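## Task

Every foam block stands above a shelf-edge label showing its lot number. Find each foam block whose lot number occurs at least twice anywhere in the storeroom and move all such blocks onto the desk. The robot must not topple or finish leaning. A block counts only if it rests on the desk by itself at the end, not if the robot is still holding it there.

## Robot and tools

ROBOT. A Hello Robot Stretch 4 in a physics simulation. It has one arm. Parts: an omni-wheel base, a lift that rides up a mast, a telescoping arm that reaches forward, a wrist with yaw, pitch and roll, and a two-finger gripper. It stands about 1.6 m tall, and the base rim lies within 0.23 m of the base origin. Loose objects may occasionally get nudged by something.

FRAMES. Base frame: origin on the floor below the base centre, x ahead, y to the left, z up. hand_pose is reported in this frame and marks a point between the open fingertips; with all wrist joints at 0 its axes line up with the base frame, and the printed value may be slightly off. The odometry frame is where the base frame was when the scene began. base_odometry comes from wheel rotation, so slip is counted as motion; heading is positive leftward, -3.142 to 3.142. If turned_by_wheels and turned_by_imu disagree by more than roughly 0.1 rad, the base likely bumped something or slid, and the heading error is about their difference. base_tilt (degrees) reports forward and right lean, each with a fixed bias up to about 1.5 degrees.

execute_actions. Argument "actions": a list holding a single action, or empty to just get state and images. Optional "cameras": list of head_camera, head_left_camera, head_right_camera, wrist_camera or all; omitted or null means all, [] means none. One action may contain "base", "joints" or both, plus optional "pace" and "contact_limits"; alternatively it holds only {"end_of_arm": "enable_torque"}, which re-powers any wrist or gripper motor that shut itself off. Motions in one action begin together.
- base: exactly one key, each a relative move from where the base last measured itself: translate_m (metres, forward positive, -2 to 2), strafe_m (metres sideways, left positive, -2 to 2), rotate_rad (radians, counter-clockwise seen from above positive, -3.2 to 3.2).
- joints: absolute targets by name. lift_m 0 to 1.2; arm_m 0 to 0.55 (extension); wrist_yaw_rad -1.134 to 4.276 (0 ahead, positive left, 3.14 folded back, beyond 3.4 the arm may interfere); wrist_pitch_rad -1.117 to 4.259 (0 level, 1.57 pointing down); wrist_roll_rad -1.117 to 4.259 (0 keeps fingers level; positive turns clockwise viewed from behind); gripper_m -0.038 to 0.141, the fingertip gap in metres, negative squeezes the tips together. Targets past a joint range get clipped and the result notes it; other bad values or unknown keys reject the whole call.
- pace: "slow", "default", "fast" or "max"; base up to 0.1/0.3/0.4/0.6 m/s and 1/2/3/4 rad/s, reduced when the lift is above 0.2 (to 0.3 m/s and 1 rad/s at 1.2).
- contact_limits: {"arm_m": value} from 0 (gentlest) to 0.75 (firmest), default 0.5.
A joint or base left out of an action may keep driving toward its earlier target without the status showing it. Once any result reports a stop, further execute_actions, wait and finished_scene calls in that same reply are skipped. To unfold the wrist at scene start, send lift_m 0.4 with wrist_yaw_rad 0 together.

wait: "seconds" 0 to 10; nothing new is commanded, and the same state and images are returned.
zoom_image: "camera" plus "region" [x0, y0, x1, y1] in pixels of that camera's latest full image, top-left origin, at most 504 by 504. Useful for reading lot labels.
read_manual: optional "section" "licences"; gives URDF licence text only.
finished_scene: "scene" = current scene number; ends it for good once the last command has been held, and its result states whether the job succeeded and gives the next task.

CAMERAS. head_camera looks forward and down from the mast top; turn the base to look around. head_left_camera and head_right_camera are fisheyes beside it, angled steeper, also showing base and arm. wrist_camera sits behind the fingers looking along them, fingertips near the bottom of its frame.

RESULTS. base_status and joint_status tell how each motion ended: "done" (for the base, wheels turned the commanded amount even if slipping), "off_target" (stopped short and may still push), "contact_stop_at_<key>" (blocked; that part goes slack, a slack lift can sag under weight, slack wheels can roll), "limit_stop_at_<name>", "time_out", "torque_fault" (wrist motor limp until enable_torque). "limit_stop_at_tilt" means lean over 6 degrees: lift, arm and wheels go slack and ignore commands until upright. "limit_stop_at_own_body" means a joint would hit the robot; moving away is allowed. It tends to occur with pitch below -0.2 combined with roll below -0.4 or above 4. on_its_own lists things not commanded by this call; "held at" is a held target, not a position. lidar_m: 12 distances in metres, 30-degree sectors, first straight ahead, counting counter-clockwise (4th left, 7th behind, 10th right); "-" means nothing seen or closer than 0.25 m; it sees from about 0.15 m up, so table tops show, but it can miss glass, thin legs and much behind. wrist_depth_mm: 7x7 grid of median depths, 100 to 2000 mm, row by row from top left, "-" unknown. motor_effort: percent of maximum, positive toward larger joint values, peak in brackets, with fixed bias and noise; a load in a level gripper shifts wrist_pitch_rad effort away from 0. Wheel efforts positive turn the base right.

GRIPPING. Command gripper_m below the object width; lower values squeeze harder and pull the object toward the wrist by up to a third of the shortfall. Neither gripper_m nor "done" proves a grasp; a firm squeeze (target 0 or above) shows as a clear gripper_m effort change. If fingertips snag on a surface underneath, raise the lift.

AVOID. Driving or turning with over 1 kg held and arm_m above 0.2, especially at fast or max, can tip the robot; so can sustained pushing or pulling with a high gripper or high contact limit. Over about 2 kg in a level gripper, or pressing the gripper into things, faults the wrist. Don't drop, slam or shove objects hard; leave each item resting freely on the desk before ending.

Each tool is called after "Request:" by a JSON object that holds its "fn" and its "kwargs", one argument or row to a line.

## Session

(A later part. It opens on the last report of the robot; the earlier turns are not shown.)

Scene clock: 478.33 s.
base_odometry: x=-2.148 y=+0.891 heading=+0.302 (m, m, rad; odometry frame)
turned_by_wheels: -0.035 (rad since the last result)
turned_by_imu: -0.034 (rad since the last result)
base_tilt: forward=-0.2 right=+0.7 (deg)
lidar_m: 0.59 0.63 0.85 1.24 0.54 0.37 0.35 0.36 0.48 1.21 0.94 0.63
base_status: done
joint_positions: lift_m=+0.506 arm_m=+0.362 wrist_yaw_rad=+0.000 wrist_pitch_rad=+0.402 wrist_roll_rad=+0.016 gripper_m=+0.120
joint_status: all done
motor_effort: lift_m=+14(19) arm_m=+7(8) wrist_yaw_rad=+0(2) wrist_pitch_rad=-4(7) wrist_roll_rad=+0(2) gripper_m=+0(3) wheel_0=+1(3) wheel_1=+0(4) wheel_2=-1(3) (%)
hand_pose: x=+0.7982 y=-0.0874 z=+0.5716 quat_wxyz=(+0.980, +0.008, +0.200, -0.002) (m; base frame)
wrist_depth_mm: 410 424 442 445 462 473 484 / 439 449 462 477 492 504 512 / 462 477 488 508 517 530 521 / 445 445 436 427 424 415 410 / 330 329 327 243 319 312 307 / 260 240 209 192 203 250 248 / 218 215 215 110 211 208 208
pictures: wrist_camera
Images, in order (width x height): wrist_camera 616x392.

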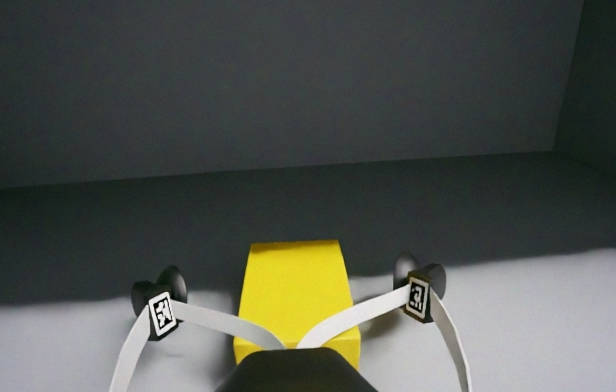

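Request:
{"fn": "execute_actions", "kwargs": {
  "actions": [
    {"joints":{"gripper_m":0.02}}
  ],
  "cameras": []
}}

Request:
{"fn": "execute_actions", "kwargs": {
  "actions": [
    {"base":{"rotate_rad":0.035},"joints":{"lift_m":0.54},"pace":"fast"}
  ],
  "cameras": []
}}

Request:
{"fn": "execute_actions", "kwargs": {
  "actions": [
    {"joints":{"arm_m":0.0},"pace":"fast"}
  ],
  "cameras": []
}}

Request:
{"fn": "execute_actions", "kwargs": {
  "actions": [
    {"base":{"strafe_m":-0.75},"joints":{"lift_m":0.45},"pace":"max"}
  ],
  "cameras": ["wrist_camera","head_camera"]
}}

Scene clock: 503.57 s.
base_odometry: x=-2.148 y=+0.891 heading=+0.302 (m, m, rad; odometry frame)
turned_by_wheels: +0.000 (rad since the last result)
turned_by_imu: +0.000 (rad since the last result)
base_tilt: forward=-0.4 right=+0.9 (deg)
lidar_m: 0.57 0.62 0.86 1.24 0.57 0.37 0.35 0.34 0.48 1.23 0.94 0.65
base_status: not commanded
joint_positions: lift_m=+0.506 arm_m=+0.362 wrist_yaw_rad=+0.000 wrist_pitch_rad=+0.402 wrist_roll_rad=+0.016 gripper_m=+0.020
joint_status: all done
motor_effort: lift_m=+14(14) arm_m=+7(7) wrist_yaw_rad=+1(1) wrist_pitch_rad=-8(7) wrist_roll_rad=+1(0) gripper_m=-18(19) wheel_0=+1(1) wheel_1=+0(0) wheel_2=+0(0) (%)
hand_pose: x=+0.7981 y=-0.0874 z=+0.5716 quat_wxyz=(+0.980, +0.008, +0.200, -0.002) (m; base frame)
wrist_depth_mm: 413 427 436 452 459 473 484 / 436 452 462 477 484 504 517 / 462 480 496 504 521 530 521 / 445 442 436 427 421 413 410 / 329 329 327 232 319 314 307 / 260 260 186 185 192 250 248 / 218 206 208 110 218 206 209
pictures: none
No camera images: the call's "cameras" was empty. Leave "cameras" out to get every camera's image.

Scene clock: 504.37 s.
base_odometry: x=-2.148 y=+0.891 heading=+0.337 (m, m, rad; odometry frame)
turned_by_wheels: +0.035 (rad since the last result)
turned_by_imu: +0.035 (rad since the last result)
base_tilt: forward=-0.3 right=+0.6 (deg)
lidar_m: 0.60 0.61 0.86 1.23 0.54 0.36 0.35 0.37 0.50 1.39 0.89 0.64
base_status: done
joint_positions: lift_m=+0.540 arm_m=+0.362 wrist_yaw_rad=+0.000 wrist_pitch_rad=+0.403 wrist_roll_rad=+0.016 gripper_m=+0.020
joint_status: all done
motor_effort: lift_m=+22(22) arm_m=+7(7) wrist_yaw_rad=+0(2) wrist_pitch_rad=-7(8) wrist_roll_rad=+0(0) gripper_m=-20(18) wheel_0=-2(3) wheel_1=-1(4) wheel_2=-1(5) (%)
hand_pose: x=+0.7981 y=-0.0874 z=+0.6049 quat_wxyz=(+0.980, +0.008, +0.200, -0.002) (m; base frame)
wrist_depth_mm: 418 430 436 442 455 462 466 / 449 449 459 469 477 488 496 / 466 480 488 500 508 512 535 / 500 500 512 504 500 492 484 / 392 392 387 232 379 370 366 / 310 309 186 185 192 297 293 / 258 247 247 110 258 245 249
pictures: none
No camera images: the call's "cameras" was empty. Leave "cameras" out to get every camera's image.

Scene clock: 506.20 s.
base_odometry: x=-2.148 y=+0.891 heading=+0.337 (m, m, rad; odometry frame)
turned_by_wheels: +0.000 (rad since the last result)
turned_by_imu: +0.000 (rad since the last result)
base_tilt: forward=-0.3 right=+0.6 (deg)
lidar_m: 0.60 0.62 0.90 1.25 0.54 0.38 0.35 0.36 0.53 1.38 0.90 0.62
base_status: not commanded
joint_positions: lift_m=+0.540 arm_m=+0.001 wrist_yaw_rad=+0.000 wrist_pitch_rad=+0.403 wrist_roll_rad=+0.016 gripper_m=+0.020
joint_status: all done
motor_effort: lift_m=+22(22) arm_m=-7(8) wrist_yaw_rad=+1(1) wrist_pitch_rad=-10(8) wrist_roll_rad=+1(0) gripper_m=-20(19) wheel_0=-2(2) wheel_1=-1(1) wheel_2=-1(1) (%)
hand_pose: x=+0.4375 y=-0.0875 z=+0.6048 quat_wxyz=(+0.980, +0.008, +0.200, -0.002) (m; base frame)
wrist_depth_mm: 615 741 750 778 788 778 591 / 621 778 809 809 842 831 591 / 591 798 778 778 750 732 597 / 525 539 521 508 500 500 492 / 442 442 445 232 1025 809 615 / 580 798 186 185 191 820 621 / 564 699 778 110 820 768 627
pictures: none
No camera images: the call's "cameras" was empty. Leave "cameras" out to get every camera's image.

Scene clock: 509.10 s.
base_odometry: x=-1.901 y=+0.183 heading=+0.337 (m, m, rad; odometry frame)
turned_by_wheels: +0.000 (rad since the last result)
turned_by_imu: -0.002 (rad since the last result)
base_tilt: forward=-0.2 right=+0.8 (deg)
lidar_m: 0.60 0.65 0.88 1.51 0.50 0.36 0.34 0.36 0.50 1.34 0.92 0.64
base_status: done
joint_positions: lift_m=+0.450 arm_m=+0.001 wrist_yaw_rad=+0.000 wrist_pitch_rad=+0.403 wrist_roll_rad=+0.016 gripper_m=+0.020
joint_status: all done
motor_effort: lift_m=+16(19) arm_m=-7(7) wrist_yaw_rad=+1(1) wrist_pitch_rad=-8(9) wrist_roll_rad=-1(0) gripper_m=-19(18) wheel_0=+0(12) wheel_1=+1(16) wheel_2=-1(2) (%)
hand_pose: x=+0.4375 y=-0.0874 z=+0.5153 quat_wxyz=(+0.980, +0.008, +0.200, -0.002) (m; base frame)
wrist_depth_mm: 347 500 778 788 809 831 820 / 368 492 788 820 715 842 750 / 389 424 459 439 433 442 466 / 418 430 917 960 991 1008 842 / 459 480 891 232 1025 1025 866 / 831 488 186 185 191 831 788 / 707 517 647 110 715 691 691
pictures: head_camera, wrist_camera
Images, in order (width x height): head_camera 420x560, wrist_camera 616x392.

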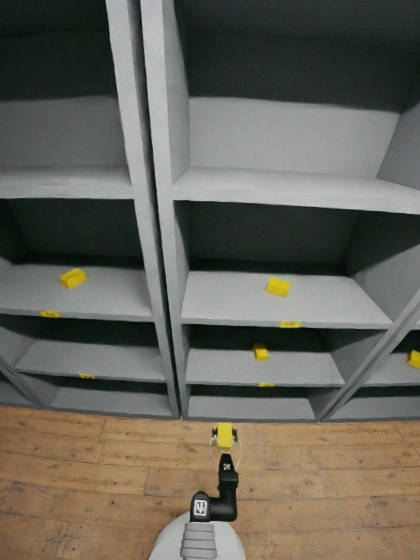

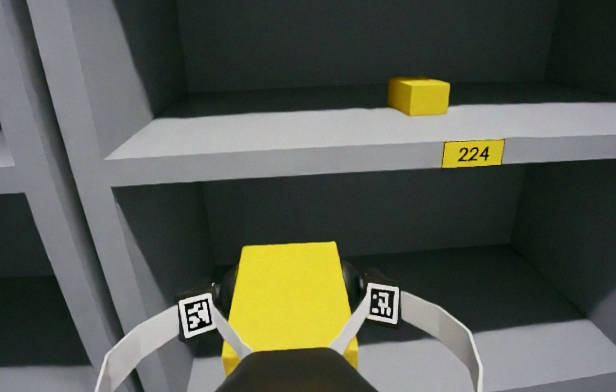

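Request:
{"fn": "execute_actions", "kwargs": {
  "actions": [
    {"base":{"strafe_m":-1.05},"joints":{"lift_m":0.66,"wrist_pitch_rad":0.05},"pace":"max"}
  ],
  "cameras": ["wrist_camera","head_camera"]
}}

Scene clock: 521.67 s.
base_odometry: x=-1.554 y=-0.808 heading=+0.337 (m, m, rad; odometry frame)
turned_by_wheels: +0.000 (rad since the last result)
turned_by_imu: -0.003 (rad since the last result)
base_tilt: forward=-0.3 right=+0.6 (deg)
lidar_m: 0.61 0.65 0.92 1.49 0.49 0.34 0.33 0.34 0.47 1.26 1.69 0.65
base_status: done
joint_positions: lift_m=+0.660 arm_m=+0.001 wrist_yaw_rad=+0.000 wrist_pitch_rad=+0.053 wrist_roll_rad=+0.016 gripper_m=+0.020
joint_status: all done
motor_effort: lift_m=+20(25) arm_m=-7(7) wrist_yaw_rad=+1(1) wrist_pitch_rad=-8(15) wrist_roll_rad=+0(1) gripper_m=-19(19) wheel_0=+1(9) wheel_1=+0(10) wheel_2=-1(1) (%)
hand_pose: x=+0.4602 y=-0.0874 z=+0.8228 quat_wxyz=(+1.000, +0.008, +0.026, +0.000) (m; base frame)
wrist_depth_mm: 504 798 854 854 878 891 676 / 449 621 415 421 455 480 504 / 466 647 842 891 891 866 654 / 480 759 878 904 917 917 699 / 469 741 904 232 931 931 699 / 473 668 186 185 192 866 699 / 466 564 661 110 654 621 640
pictures: head_camera, wrist_camera
Images, in order (width x height): head_camera 420x560, wrist_camera 616x392.

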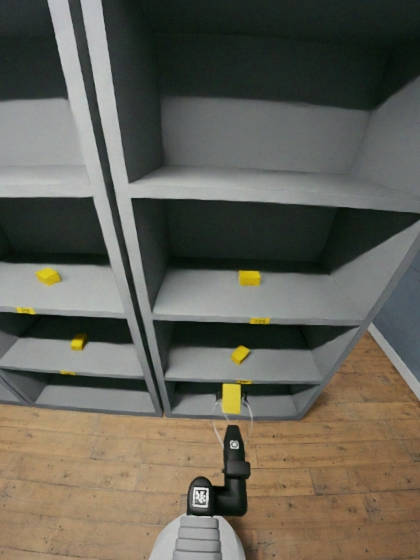

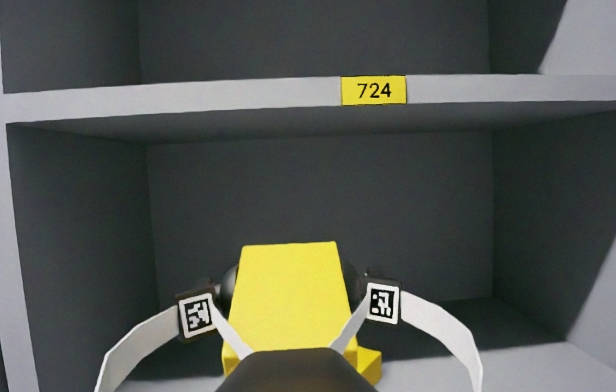

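Request:
{"fn": "execute_actions", "kwargs": {
  "actions": [
    {"base":{"strafe_m":-1.15},"joints":{"lift_m":0.3,"wrist_pitch_rad":0.4},"pace":"max"}
  ],
  "cameras": ["head_camera"]
}}

Scene clock: 546.03 s.
base_odometry: x=-1.174 y=-1.893 heading=+0.337 (m, m, rad; odometry frame)
turned_by_wheels: +0.000 (rad since the last result)
turned_by_imu: -0.003 (rad since the last result)
base_tilt: forward=-0.2 right=+0.7 (deg)
lidar_m: 1.92 0.82 0.93 1.36 0.47 0.33 0.30 0.32 0.44 0.49 0.52 0.72
base_status: done
joint_positions: lift_m=+0.300 arm_m=+0.001 wrist_yaw_rad=+0.000 wrist_pitch_rad=+0.403 wrist_roll_rad=+0.016 gripper_m=+0.020
joint_status: all done
motor_effort: lift_m=+15(18) arm_m=-7(7) wrist_yaw_rad=+1(1) wrist_pitch_rad=-8(6) wrist_roll_rad=+1(1) gripper_m=-19(18) wheel_0=-2(13) wheel_1=-1(13) wheel_2=-1(2) (%)
hand_pose: x=+0.4375 y=-0.0874 z=+0.3653 quat_wxyz=(+0.980, +0.008, +0.200, -0.002) (m; base frame)
wrist_depth_mm: - - - - 1336 750 559 / - - - - 1366 778 564 / 1983 1983 1983 1863 1397 798 564 / 917 1308 1255 1229 1138 798 569 / 878 931 960 232 931 809 574 / 750 741 186 185 191 707 580 / 627 591 603 110 627 591 569
pictures: head_camera
Images, in order (width x height): head_camera 420x560.

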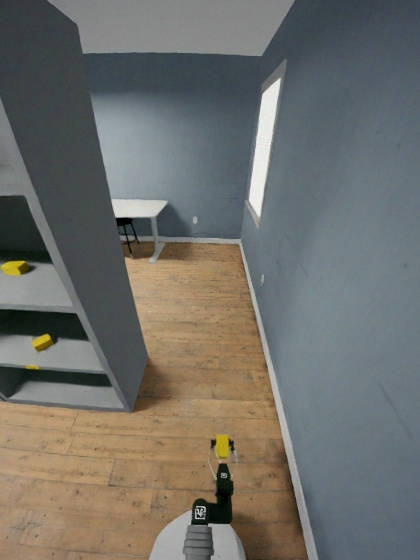

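Request:
{"fn": "execute_actions", "kwargs": {
  "actions": [
    {"base":{"translate_m":2.0},"joints":{"lift_m":0.75},"pace":"max"}
  ],
  "cameras": []
}}

Request:
{"fn": "execute_actions", "kwargs": {
  "actions": [
    {"base":{"rotate_rad":0.9},"pace":"fast"}
  ],
  "cameras": ["head_camera"]
}}

Scene clock: 559.87 s.
base_odometry: x=+0.714 y=-1.233 heading=+0.336 (m, m, rad; odometry frame)
turned_by_wheels: +0.000 (rad since the last result)
turned_by_imu: +0.001 (rad since the last result)
base_tilt: forward=-0.4 right=+0.8 (deg)
lidar_m: 1.38 1.03 0.95 3.65 1.26 0.99 2.14 0.71 0.49 0.45 0.46 0.63
base_status: done
joint_positions: lift_m=+0.750 arm_m=+0.001 wrist_yaw_rad=+0.000 wrist_pitch_rad=+0.403 wrist_roll_rad=+0.016 gripper_m=+0.020
joint_status: all done
motor_effort: lift_m=+21(25) arm_m=-7(7) wrist_yaw_rad=+1(1) wrist_pitch_rad=-8(8) wrist_roll_rad=+1(0) gripper_m=-19(18) wheel_0=-1(8) wheel_1=-1(4) wheel_2=+0(14) (%)
hand_pose: x=+0.4375 y=-0.0874 z=+0.8150 quat_wxyz=(+0.980, +0.008, +0.200, -0.002) (m; base frame)
wrist_depth_mm: 1042 1042 1098 1098 1098 683 504 / 1098 1098 1160 1138 1160 691 508 / 1160 1229 1205 1255 1255 691 500 / 1229 1255 1336 1281 1308 741 530 / 1336 1336 1366 232 1336 741 525 / 1366 1430 186 185 192 715 544 / 1205 1160 1160 110 1138 676 549
pictures: none
No camera images: the call's "cameras" was empty. Leave "cameras" out to get every camera's image.

Scene clock: 561.40 s.
base_odometry: x=+0.714 y=-1.233 heading=+1.237 (m, m, rad; odometry frame)
turned_by_wheels: +0.900 (rad since the last result)
turned_by_imu: +0.901 (rad since the last result)
base_tilt: forward=-0.4 right=+0.6 (deg)
lidar_m: 0.93 1.55 1.46 1.00 1.29 0.86 0.53 0.44 0.47 0.52 1.11 1.24
base_status: done
joint_positions: lift_m=+0.750 arm_m=+0.001 wrist_yaw_rad=+0.000 wrist_pitch_rad=+0.403 wrist_roll_rad=+0.016 gripper_m=+0.020
joint_status: not commanded
motor_effort: lift_m=+20(21) arm_m=-7(7) wrist_yaw_rad=+0(1) wrist_pitch_rad=-6(7) wrist_roll_rad=+0(1) gripper_m=-18(18) wheel_0=+0(5) wheel_1=+0(5) wheel_2=+1(7) (%)
hand_pose: x=+0.4375 y=-0.0874 z=+0.8150 quat_wxyz=(+0.980, +0.008, +0.200, -0.002) (m; base frame)
wrist_depth_mm: - - - 1661 1366 1098 976 / - 1921 1808 1537 1366 1138 991 / - - 976 960 1430 1229 1025 / - - - 1921 1618 1281 1098 / 1863 1808 1708 232 1618 1308 1138 / 1397 1397 186 185 191 1336 1182 / 1205 1138 1118 110 1205 1118 1138
pictures: head_camera
Images, in order (width x height): head_camera 420x560.

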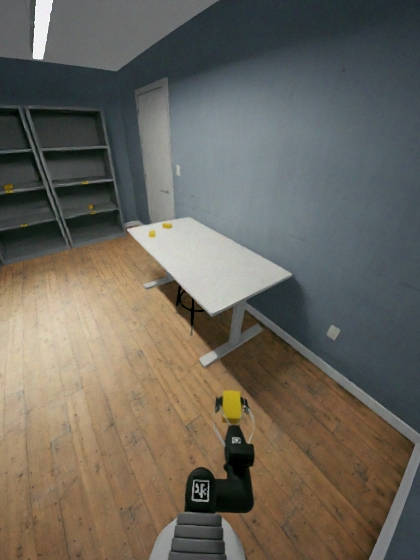

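Request:
{"fn": "execute_actions", "kwargs": {
  "actions": [
    {"base":{"translate_m":0.38},"joints":{"arm_m":0.545},"pace":"fast"}
  ],
  "cameras": ["head_camera","wrist_camera"]
}}

Request:
{"fn": "execute_actions", "kwargs": {
  "actions": [
    {"joints":{"lift_m":0.694}}
  ],
  "cameras": []
}}

Scene clock: 572.23 s.
base_odometry: x=+0.839 y=-0.874 heading=+1.237 (m, m, rad; odometry frame)
turned_by_wheels: +0.000 (rad since the last result)
turned_by_imu: +0.001 (rad since the last result)
base_tilt: forward=-0.2 right=+0.4 (deg)
lidar_m: 0.54 0.92 1.87 1.21 1.11 1.37 0.83 0.71 0.74 0.92 1.14 0.71
base_status: done
joint_positions: lift_m=+0.750 arm_m=+0.544 wrist_yaw_rad=+0.000 wrist_pitch_rad=+0.403 wrist_roll_rad=+0.016 gripper_m=+0.020
joint_status: all done
motor_effort: lift_m=+20(20) arm_m=+7(8) wrist_yaw_rad=+0(2) wrist_pitch_rad=-8(9) wrist_roll_rad=+1(1) gripper_m=-19(19) wheel_0=+0(8) wheel_1=+0(5) wheel_2=+1(11) (%)
hand_pose: x=+0.9801 y=-0.0873 z=+0.8150 quat_wxyz=(+0.980, +0.008, +0.200, -0.001) (m; base frame)
wrist_depth_mm: - 1576 1078 831 691 559 492 / - 1708 1160 891 715 585 508 / 946 904 866 842 732 621 530 / 597 591 580 569 554 544 539 / 436 433 427 232 421 413 407 / 343 345 186 185 191 330 327 / 287 274 272 110 287 272 281
pictures: head_camera, wrist_camera
Images, in order (width x height): head_camera 420x560, wrist_camera 616x392.

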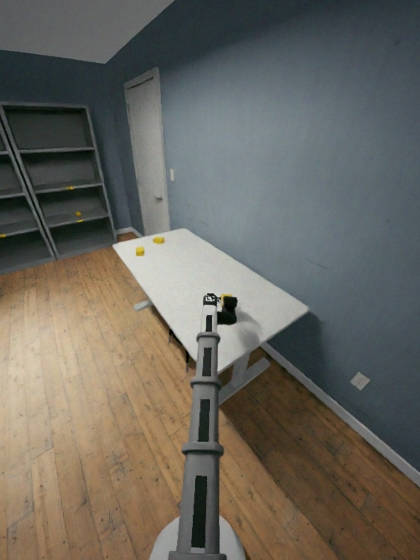

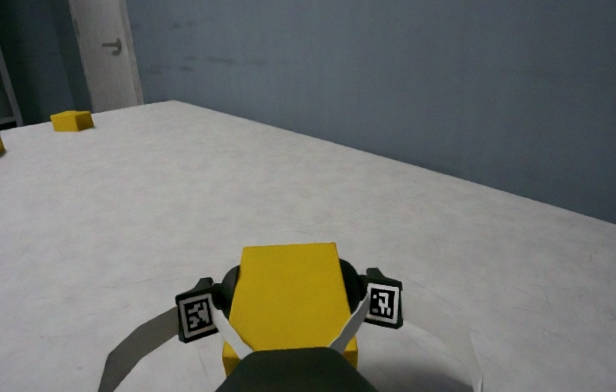

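Scene clock: 573.37 s.
base_odometry: x=+0.839 y=-0.874 heading=+1.237 (m, m, rad; odometry frame)
turned_by_wheels: +0.000 (rad since the last result)
turned_by_imu: +0.000 (rad since the last result)
base_tilt: forward=-0.1 right=+0.6 (deg)
lidar_m: 0.55 0.95 1.88 1.21 1.11 1.37 0.84 0.72 0.73 0.93 1.15 0.70
base_status: not commanded
joint_positions: lift_m=+0.694 arm_m=+0.544 wrist_yaw_rad=+0.000 wrist_pitch_rad=+0.403 wrist_roll_rad=+0.016 gripper_m=+0.020
joint_status: all done
motor_effort: lift_m=+14(20) arm_m=+7(7) wrist_yaw_rad=+0(1) wrist_pitch_rad=-5(6) wrist_roll_rad=+1(0) gripper_m=-20(18) wheel_0=+0(0) wheel_1=+0(0) wheel_2=+1(1) (%)
hand_pose: x=+0.9801 y=-0.0873 z=+0.7595 quat_wxyz=(+0.980, +0.008, +0.200, -0.001) (m; base frame)
wrist_depth_mm: - 1618 1078 842 683 569 496 / - 1499 1118 904 715 591 517 / 715 683 654 640 627 585 525 / 452 442 439 433 421 415 413 / 332 330 329 232 320 314 310 / 262 262 186 185 191 252 249 / 220 208 209 110 220 208 209
pictures: none
No camera images: the call's "cameras" was empty. Leave "cameras" out to get every camera's image.

Request:
{"fn": "execute_actions", "kwargs": {
  "actions": [
    {"joints":{"gripper_m":0.1}}
  ],
  "cameras": []
}}

Request:
{"fn": "execute_actions", "kwargs": {
  "actions": [
    {"joints":{"lift_m":0.76,"arm_m":0.35},"pace":"fast"}
  ],
  "cameras": ["wrist_camera","head_camera"]
}}

Scene clock: 579.77 s.
base_odometry: x=+0.839 y=-0.874 heading=+1.237 (m, m, rad; odometry frame)
turned_by_wheels: +0.000 (rad since the last result)
turned_by_imu: +0.000 (rad since the last result)
base_tilt: forward=-0.2 right=+0.6 (deg)
lidar_m: 0.54 0.96 1.84 1.21 1.12 1.36 0.84 0.73 0.71 0.90 1.14 0.73
base_status: not commanded
joint_positions: lift_m=+0.694 arm_m=+0.544 wrist_yaw_rad=+0.000 wrist_pitch_rad=+0.403 wrist_roll_rad=+0.016 gripper_m=+0.100
joint_status: all done
motor_effort: lift_m=+14(14) arm_m=+7(7) wrist_yaw_rad=+0(0) wrist_pitch_rad=-7(6) wrist_roll_rad=+0(1) gripper_m=+0(19) wheel_0=+0(0) wheel_1=+0(0) wheel_2=+0(1) (%)
hand_pose: x=+0.9801 y=-0.0873 z=+0.7595 quat_wxyz=(+0.980, +0.008, +0.200, -0.001) (m; base frame)
wrist_depth_mm: - 1576 1078 831 683 559 496 / - 1499 1138 891 707 580 512 / 707 683 654 640 634 591 535 / 455 442 439 433 427 421 415 / 334 330 327 244 322 315 309 / 263 252 203 194 203 254 250 / 220 216 210 110 218 210 211
pictures: none
No camera images: the call's "cameras" was empty. Leave "cameras" out to get every camera's image.

Scene clock: 581.20 s.
base_odometry: x=+0.839 y=-0.874 heading=+1.237 (m, m, rad; odometry frame)
turned_by_wheels: +0.000 (rad since the last result)
turned_by_imu: +0.000 (rad since the last result)
base_tilt: forward=-0.3 right=+0.8 (deg)
lidar_m: 0.57 0.96 1.89 1.19 1.11 1.37 0.84 0.71 0.73 0.94 1.14 0.71
base_status: not commanded
joint_positions: lift_m=+0.760 arm_m=+0.351 wrist_yaw_rad=+0.000 wrist_pitch_rad=+0.402 wrist_roll_rad=+0.016 gripper_m=+0.100
joint_status: all done
motor_effort: lift_m=+21(24) arm_m=-7(9) wrist_yaw_rad=+1(1) wrist_pitch_rad=-7(7) wrist_roll_rad=+0(1) gripper_m=+0(0) wheel_0=+0(0) wheel_1=+0(0) wheel_2=+1(1) (%)
hand_pose: x=+0.7876 y=-0.0875 z=+0.8250 quat_wxyz=(+0.980, +0.008, +0.200, -0.002) (m; base frame)
wrist_depth_mm: - 1863 1308 991 809 668 591 / - 1921 1336 1060 866 699 609 / 960 931 917 891 831 741 640 / 627 615 597 591 580 574 564 / 452 452 452 404 436 430 427 / 359 345 330 357 203 343 340 / 300 296 296 110 300 287 303
pictures: head_camera, wrist_camera
Images, in order (width x height): head_camera 420x560, wrist_camera 616x392.

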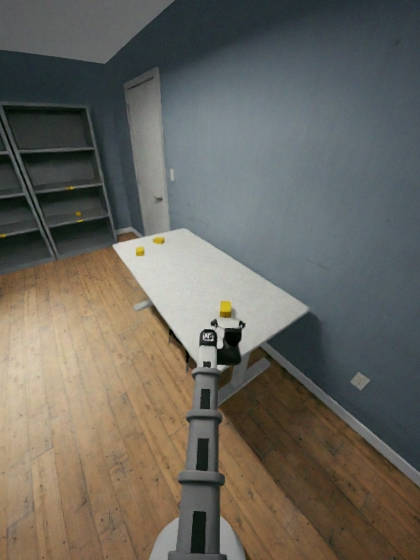

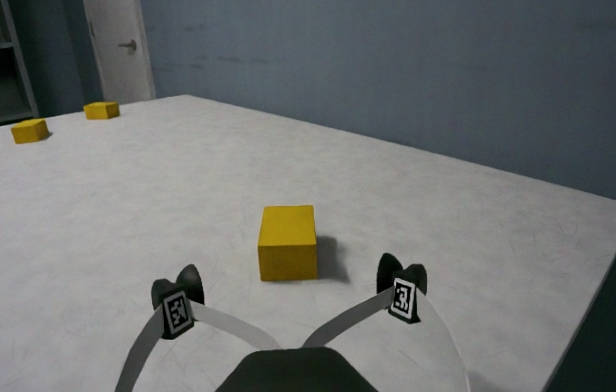

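Request:
{"fn": "finished_scene", "kwargs": {
  "scene": 1
}}

The scene is finished: the task was done.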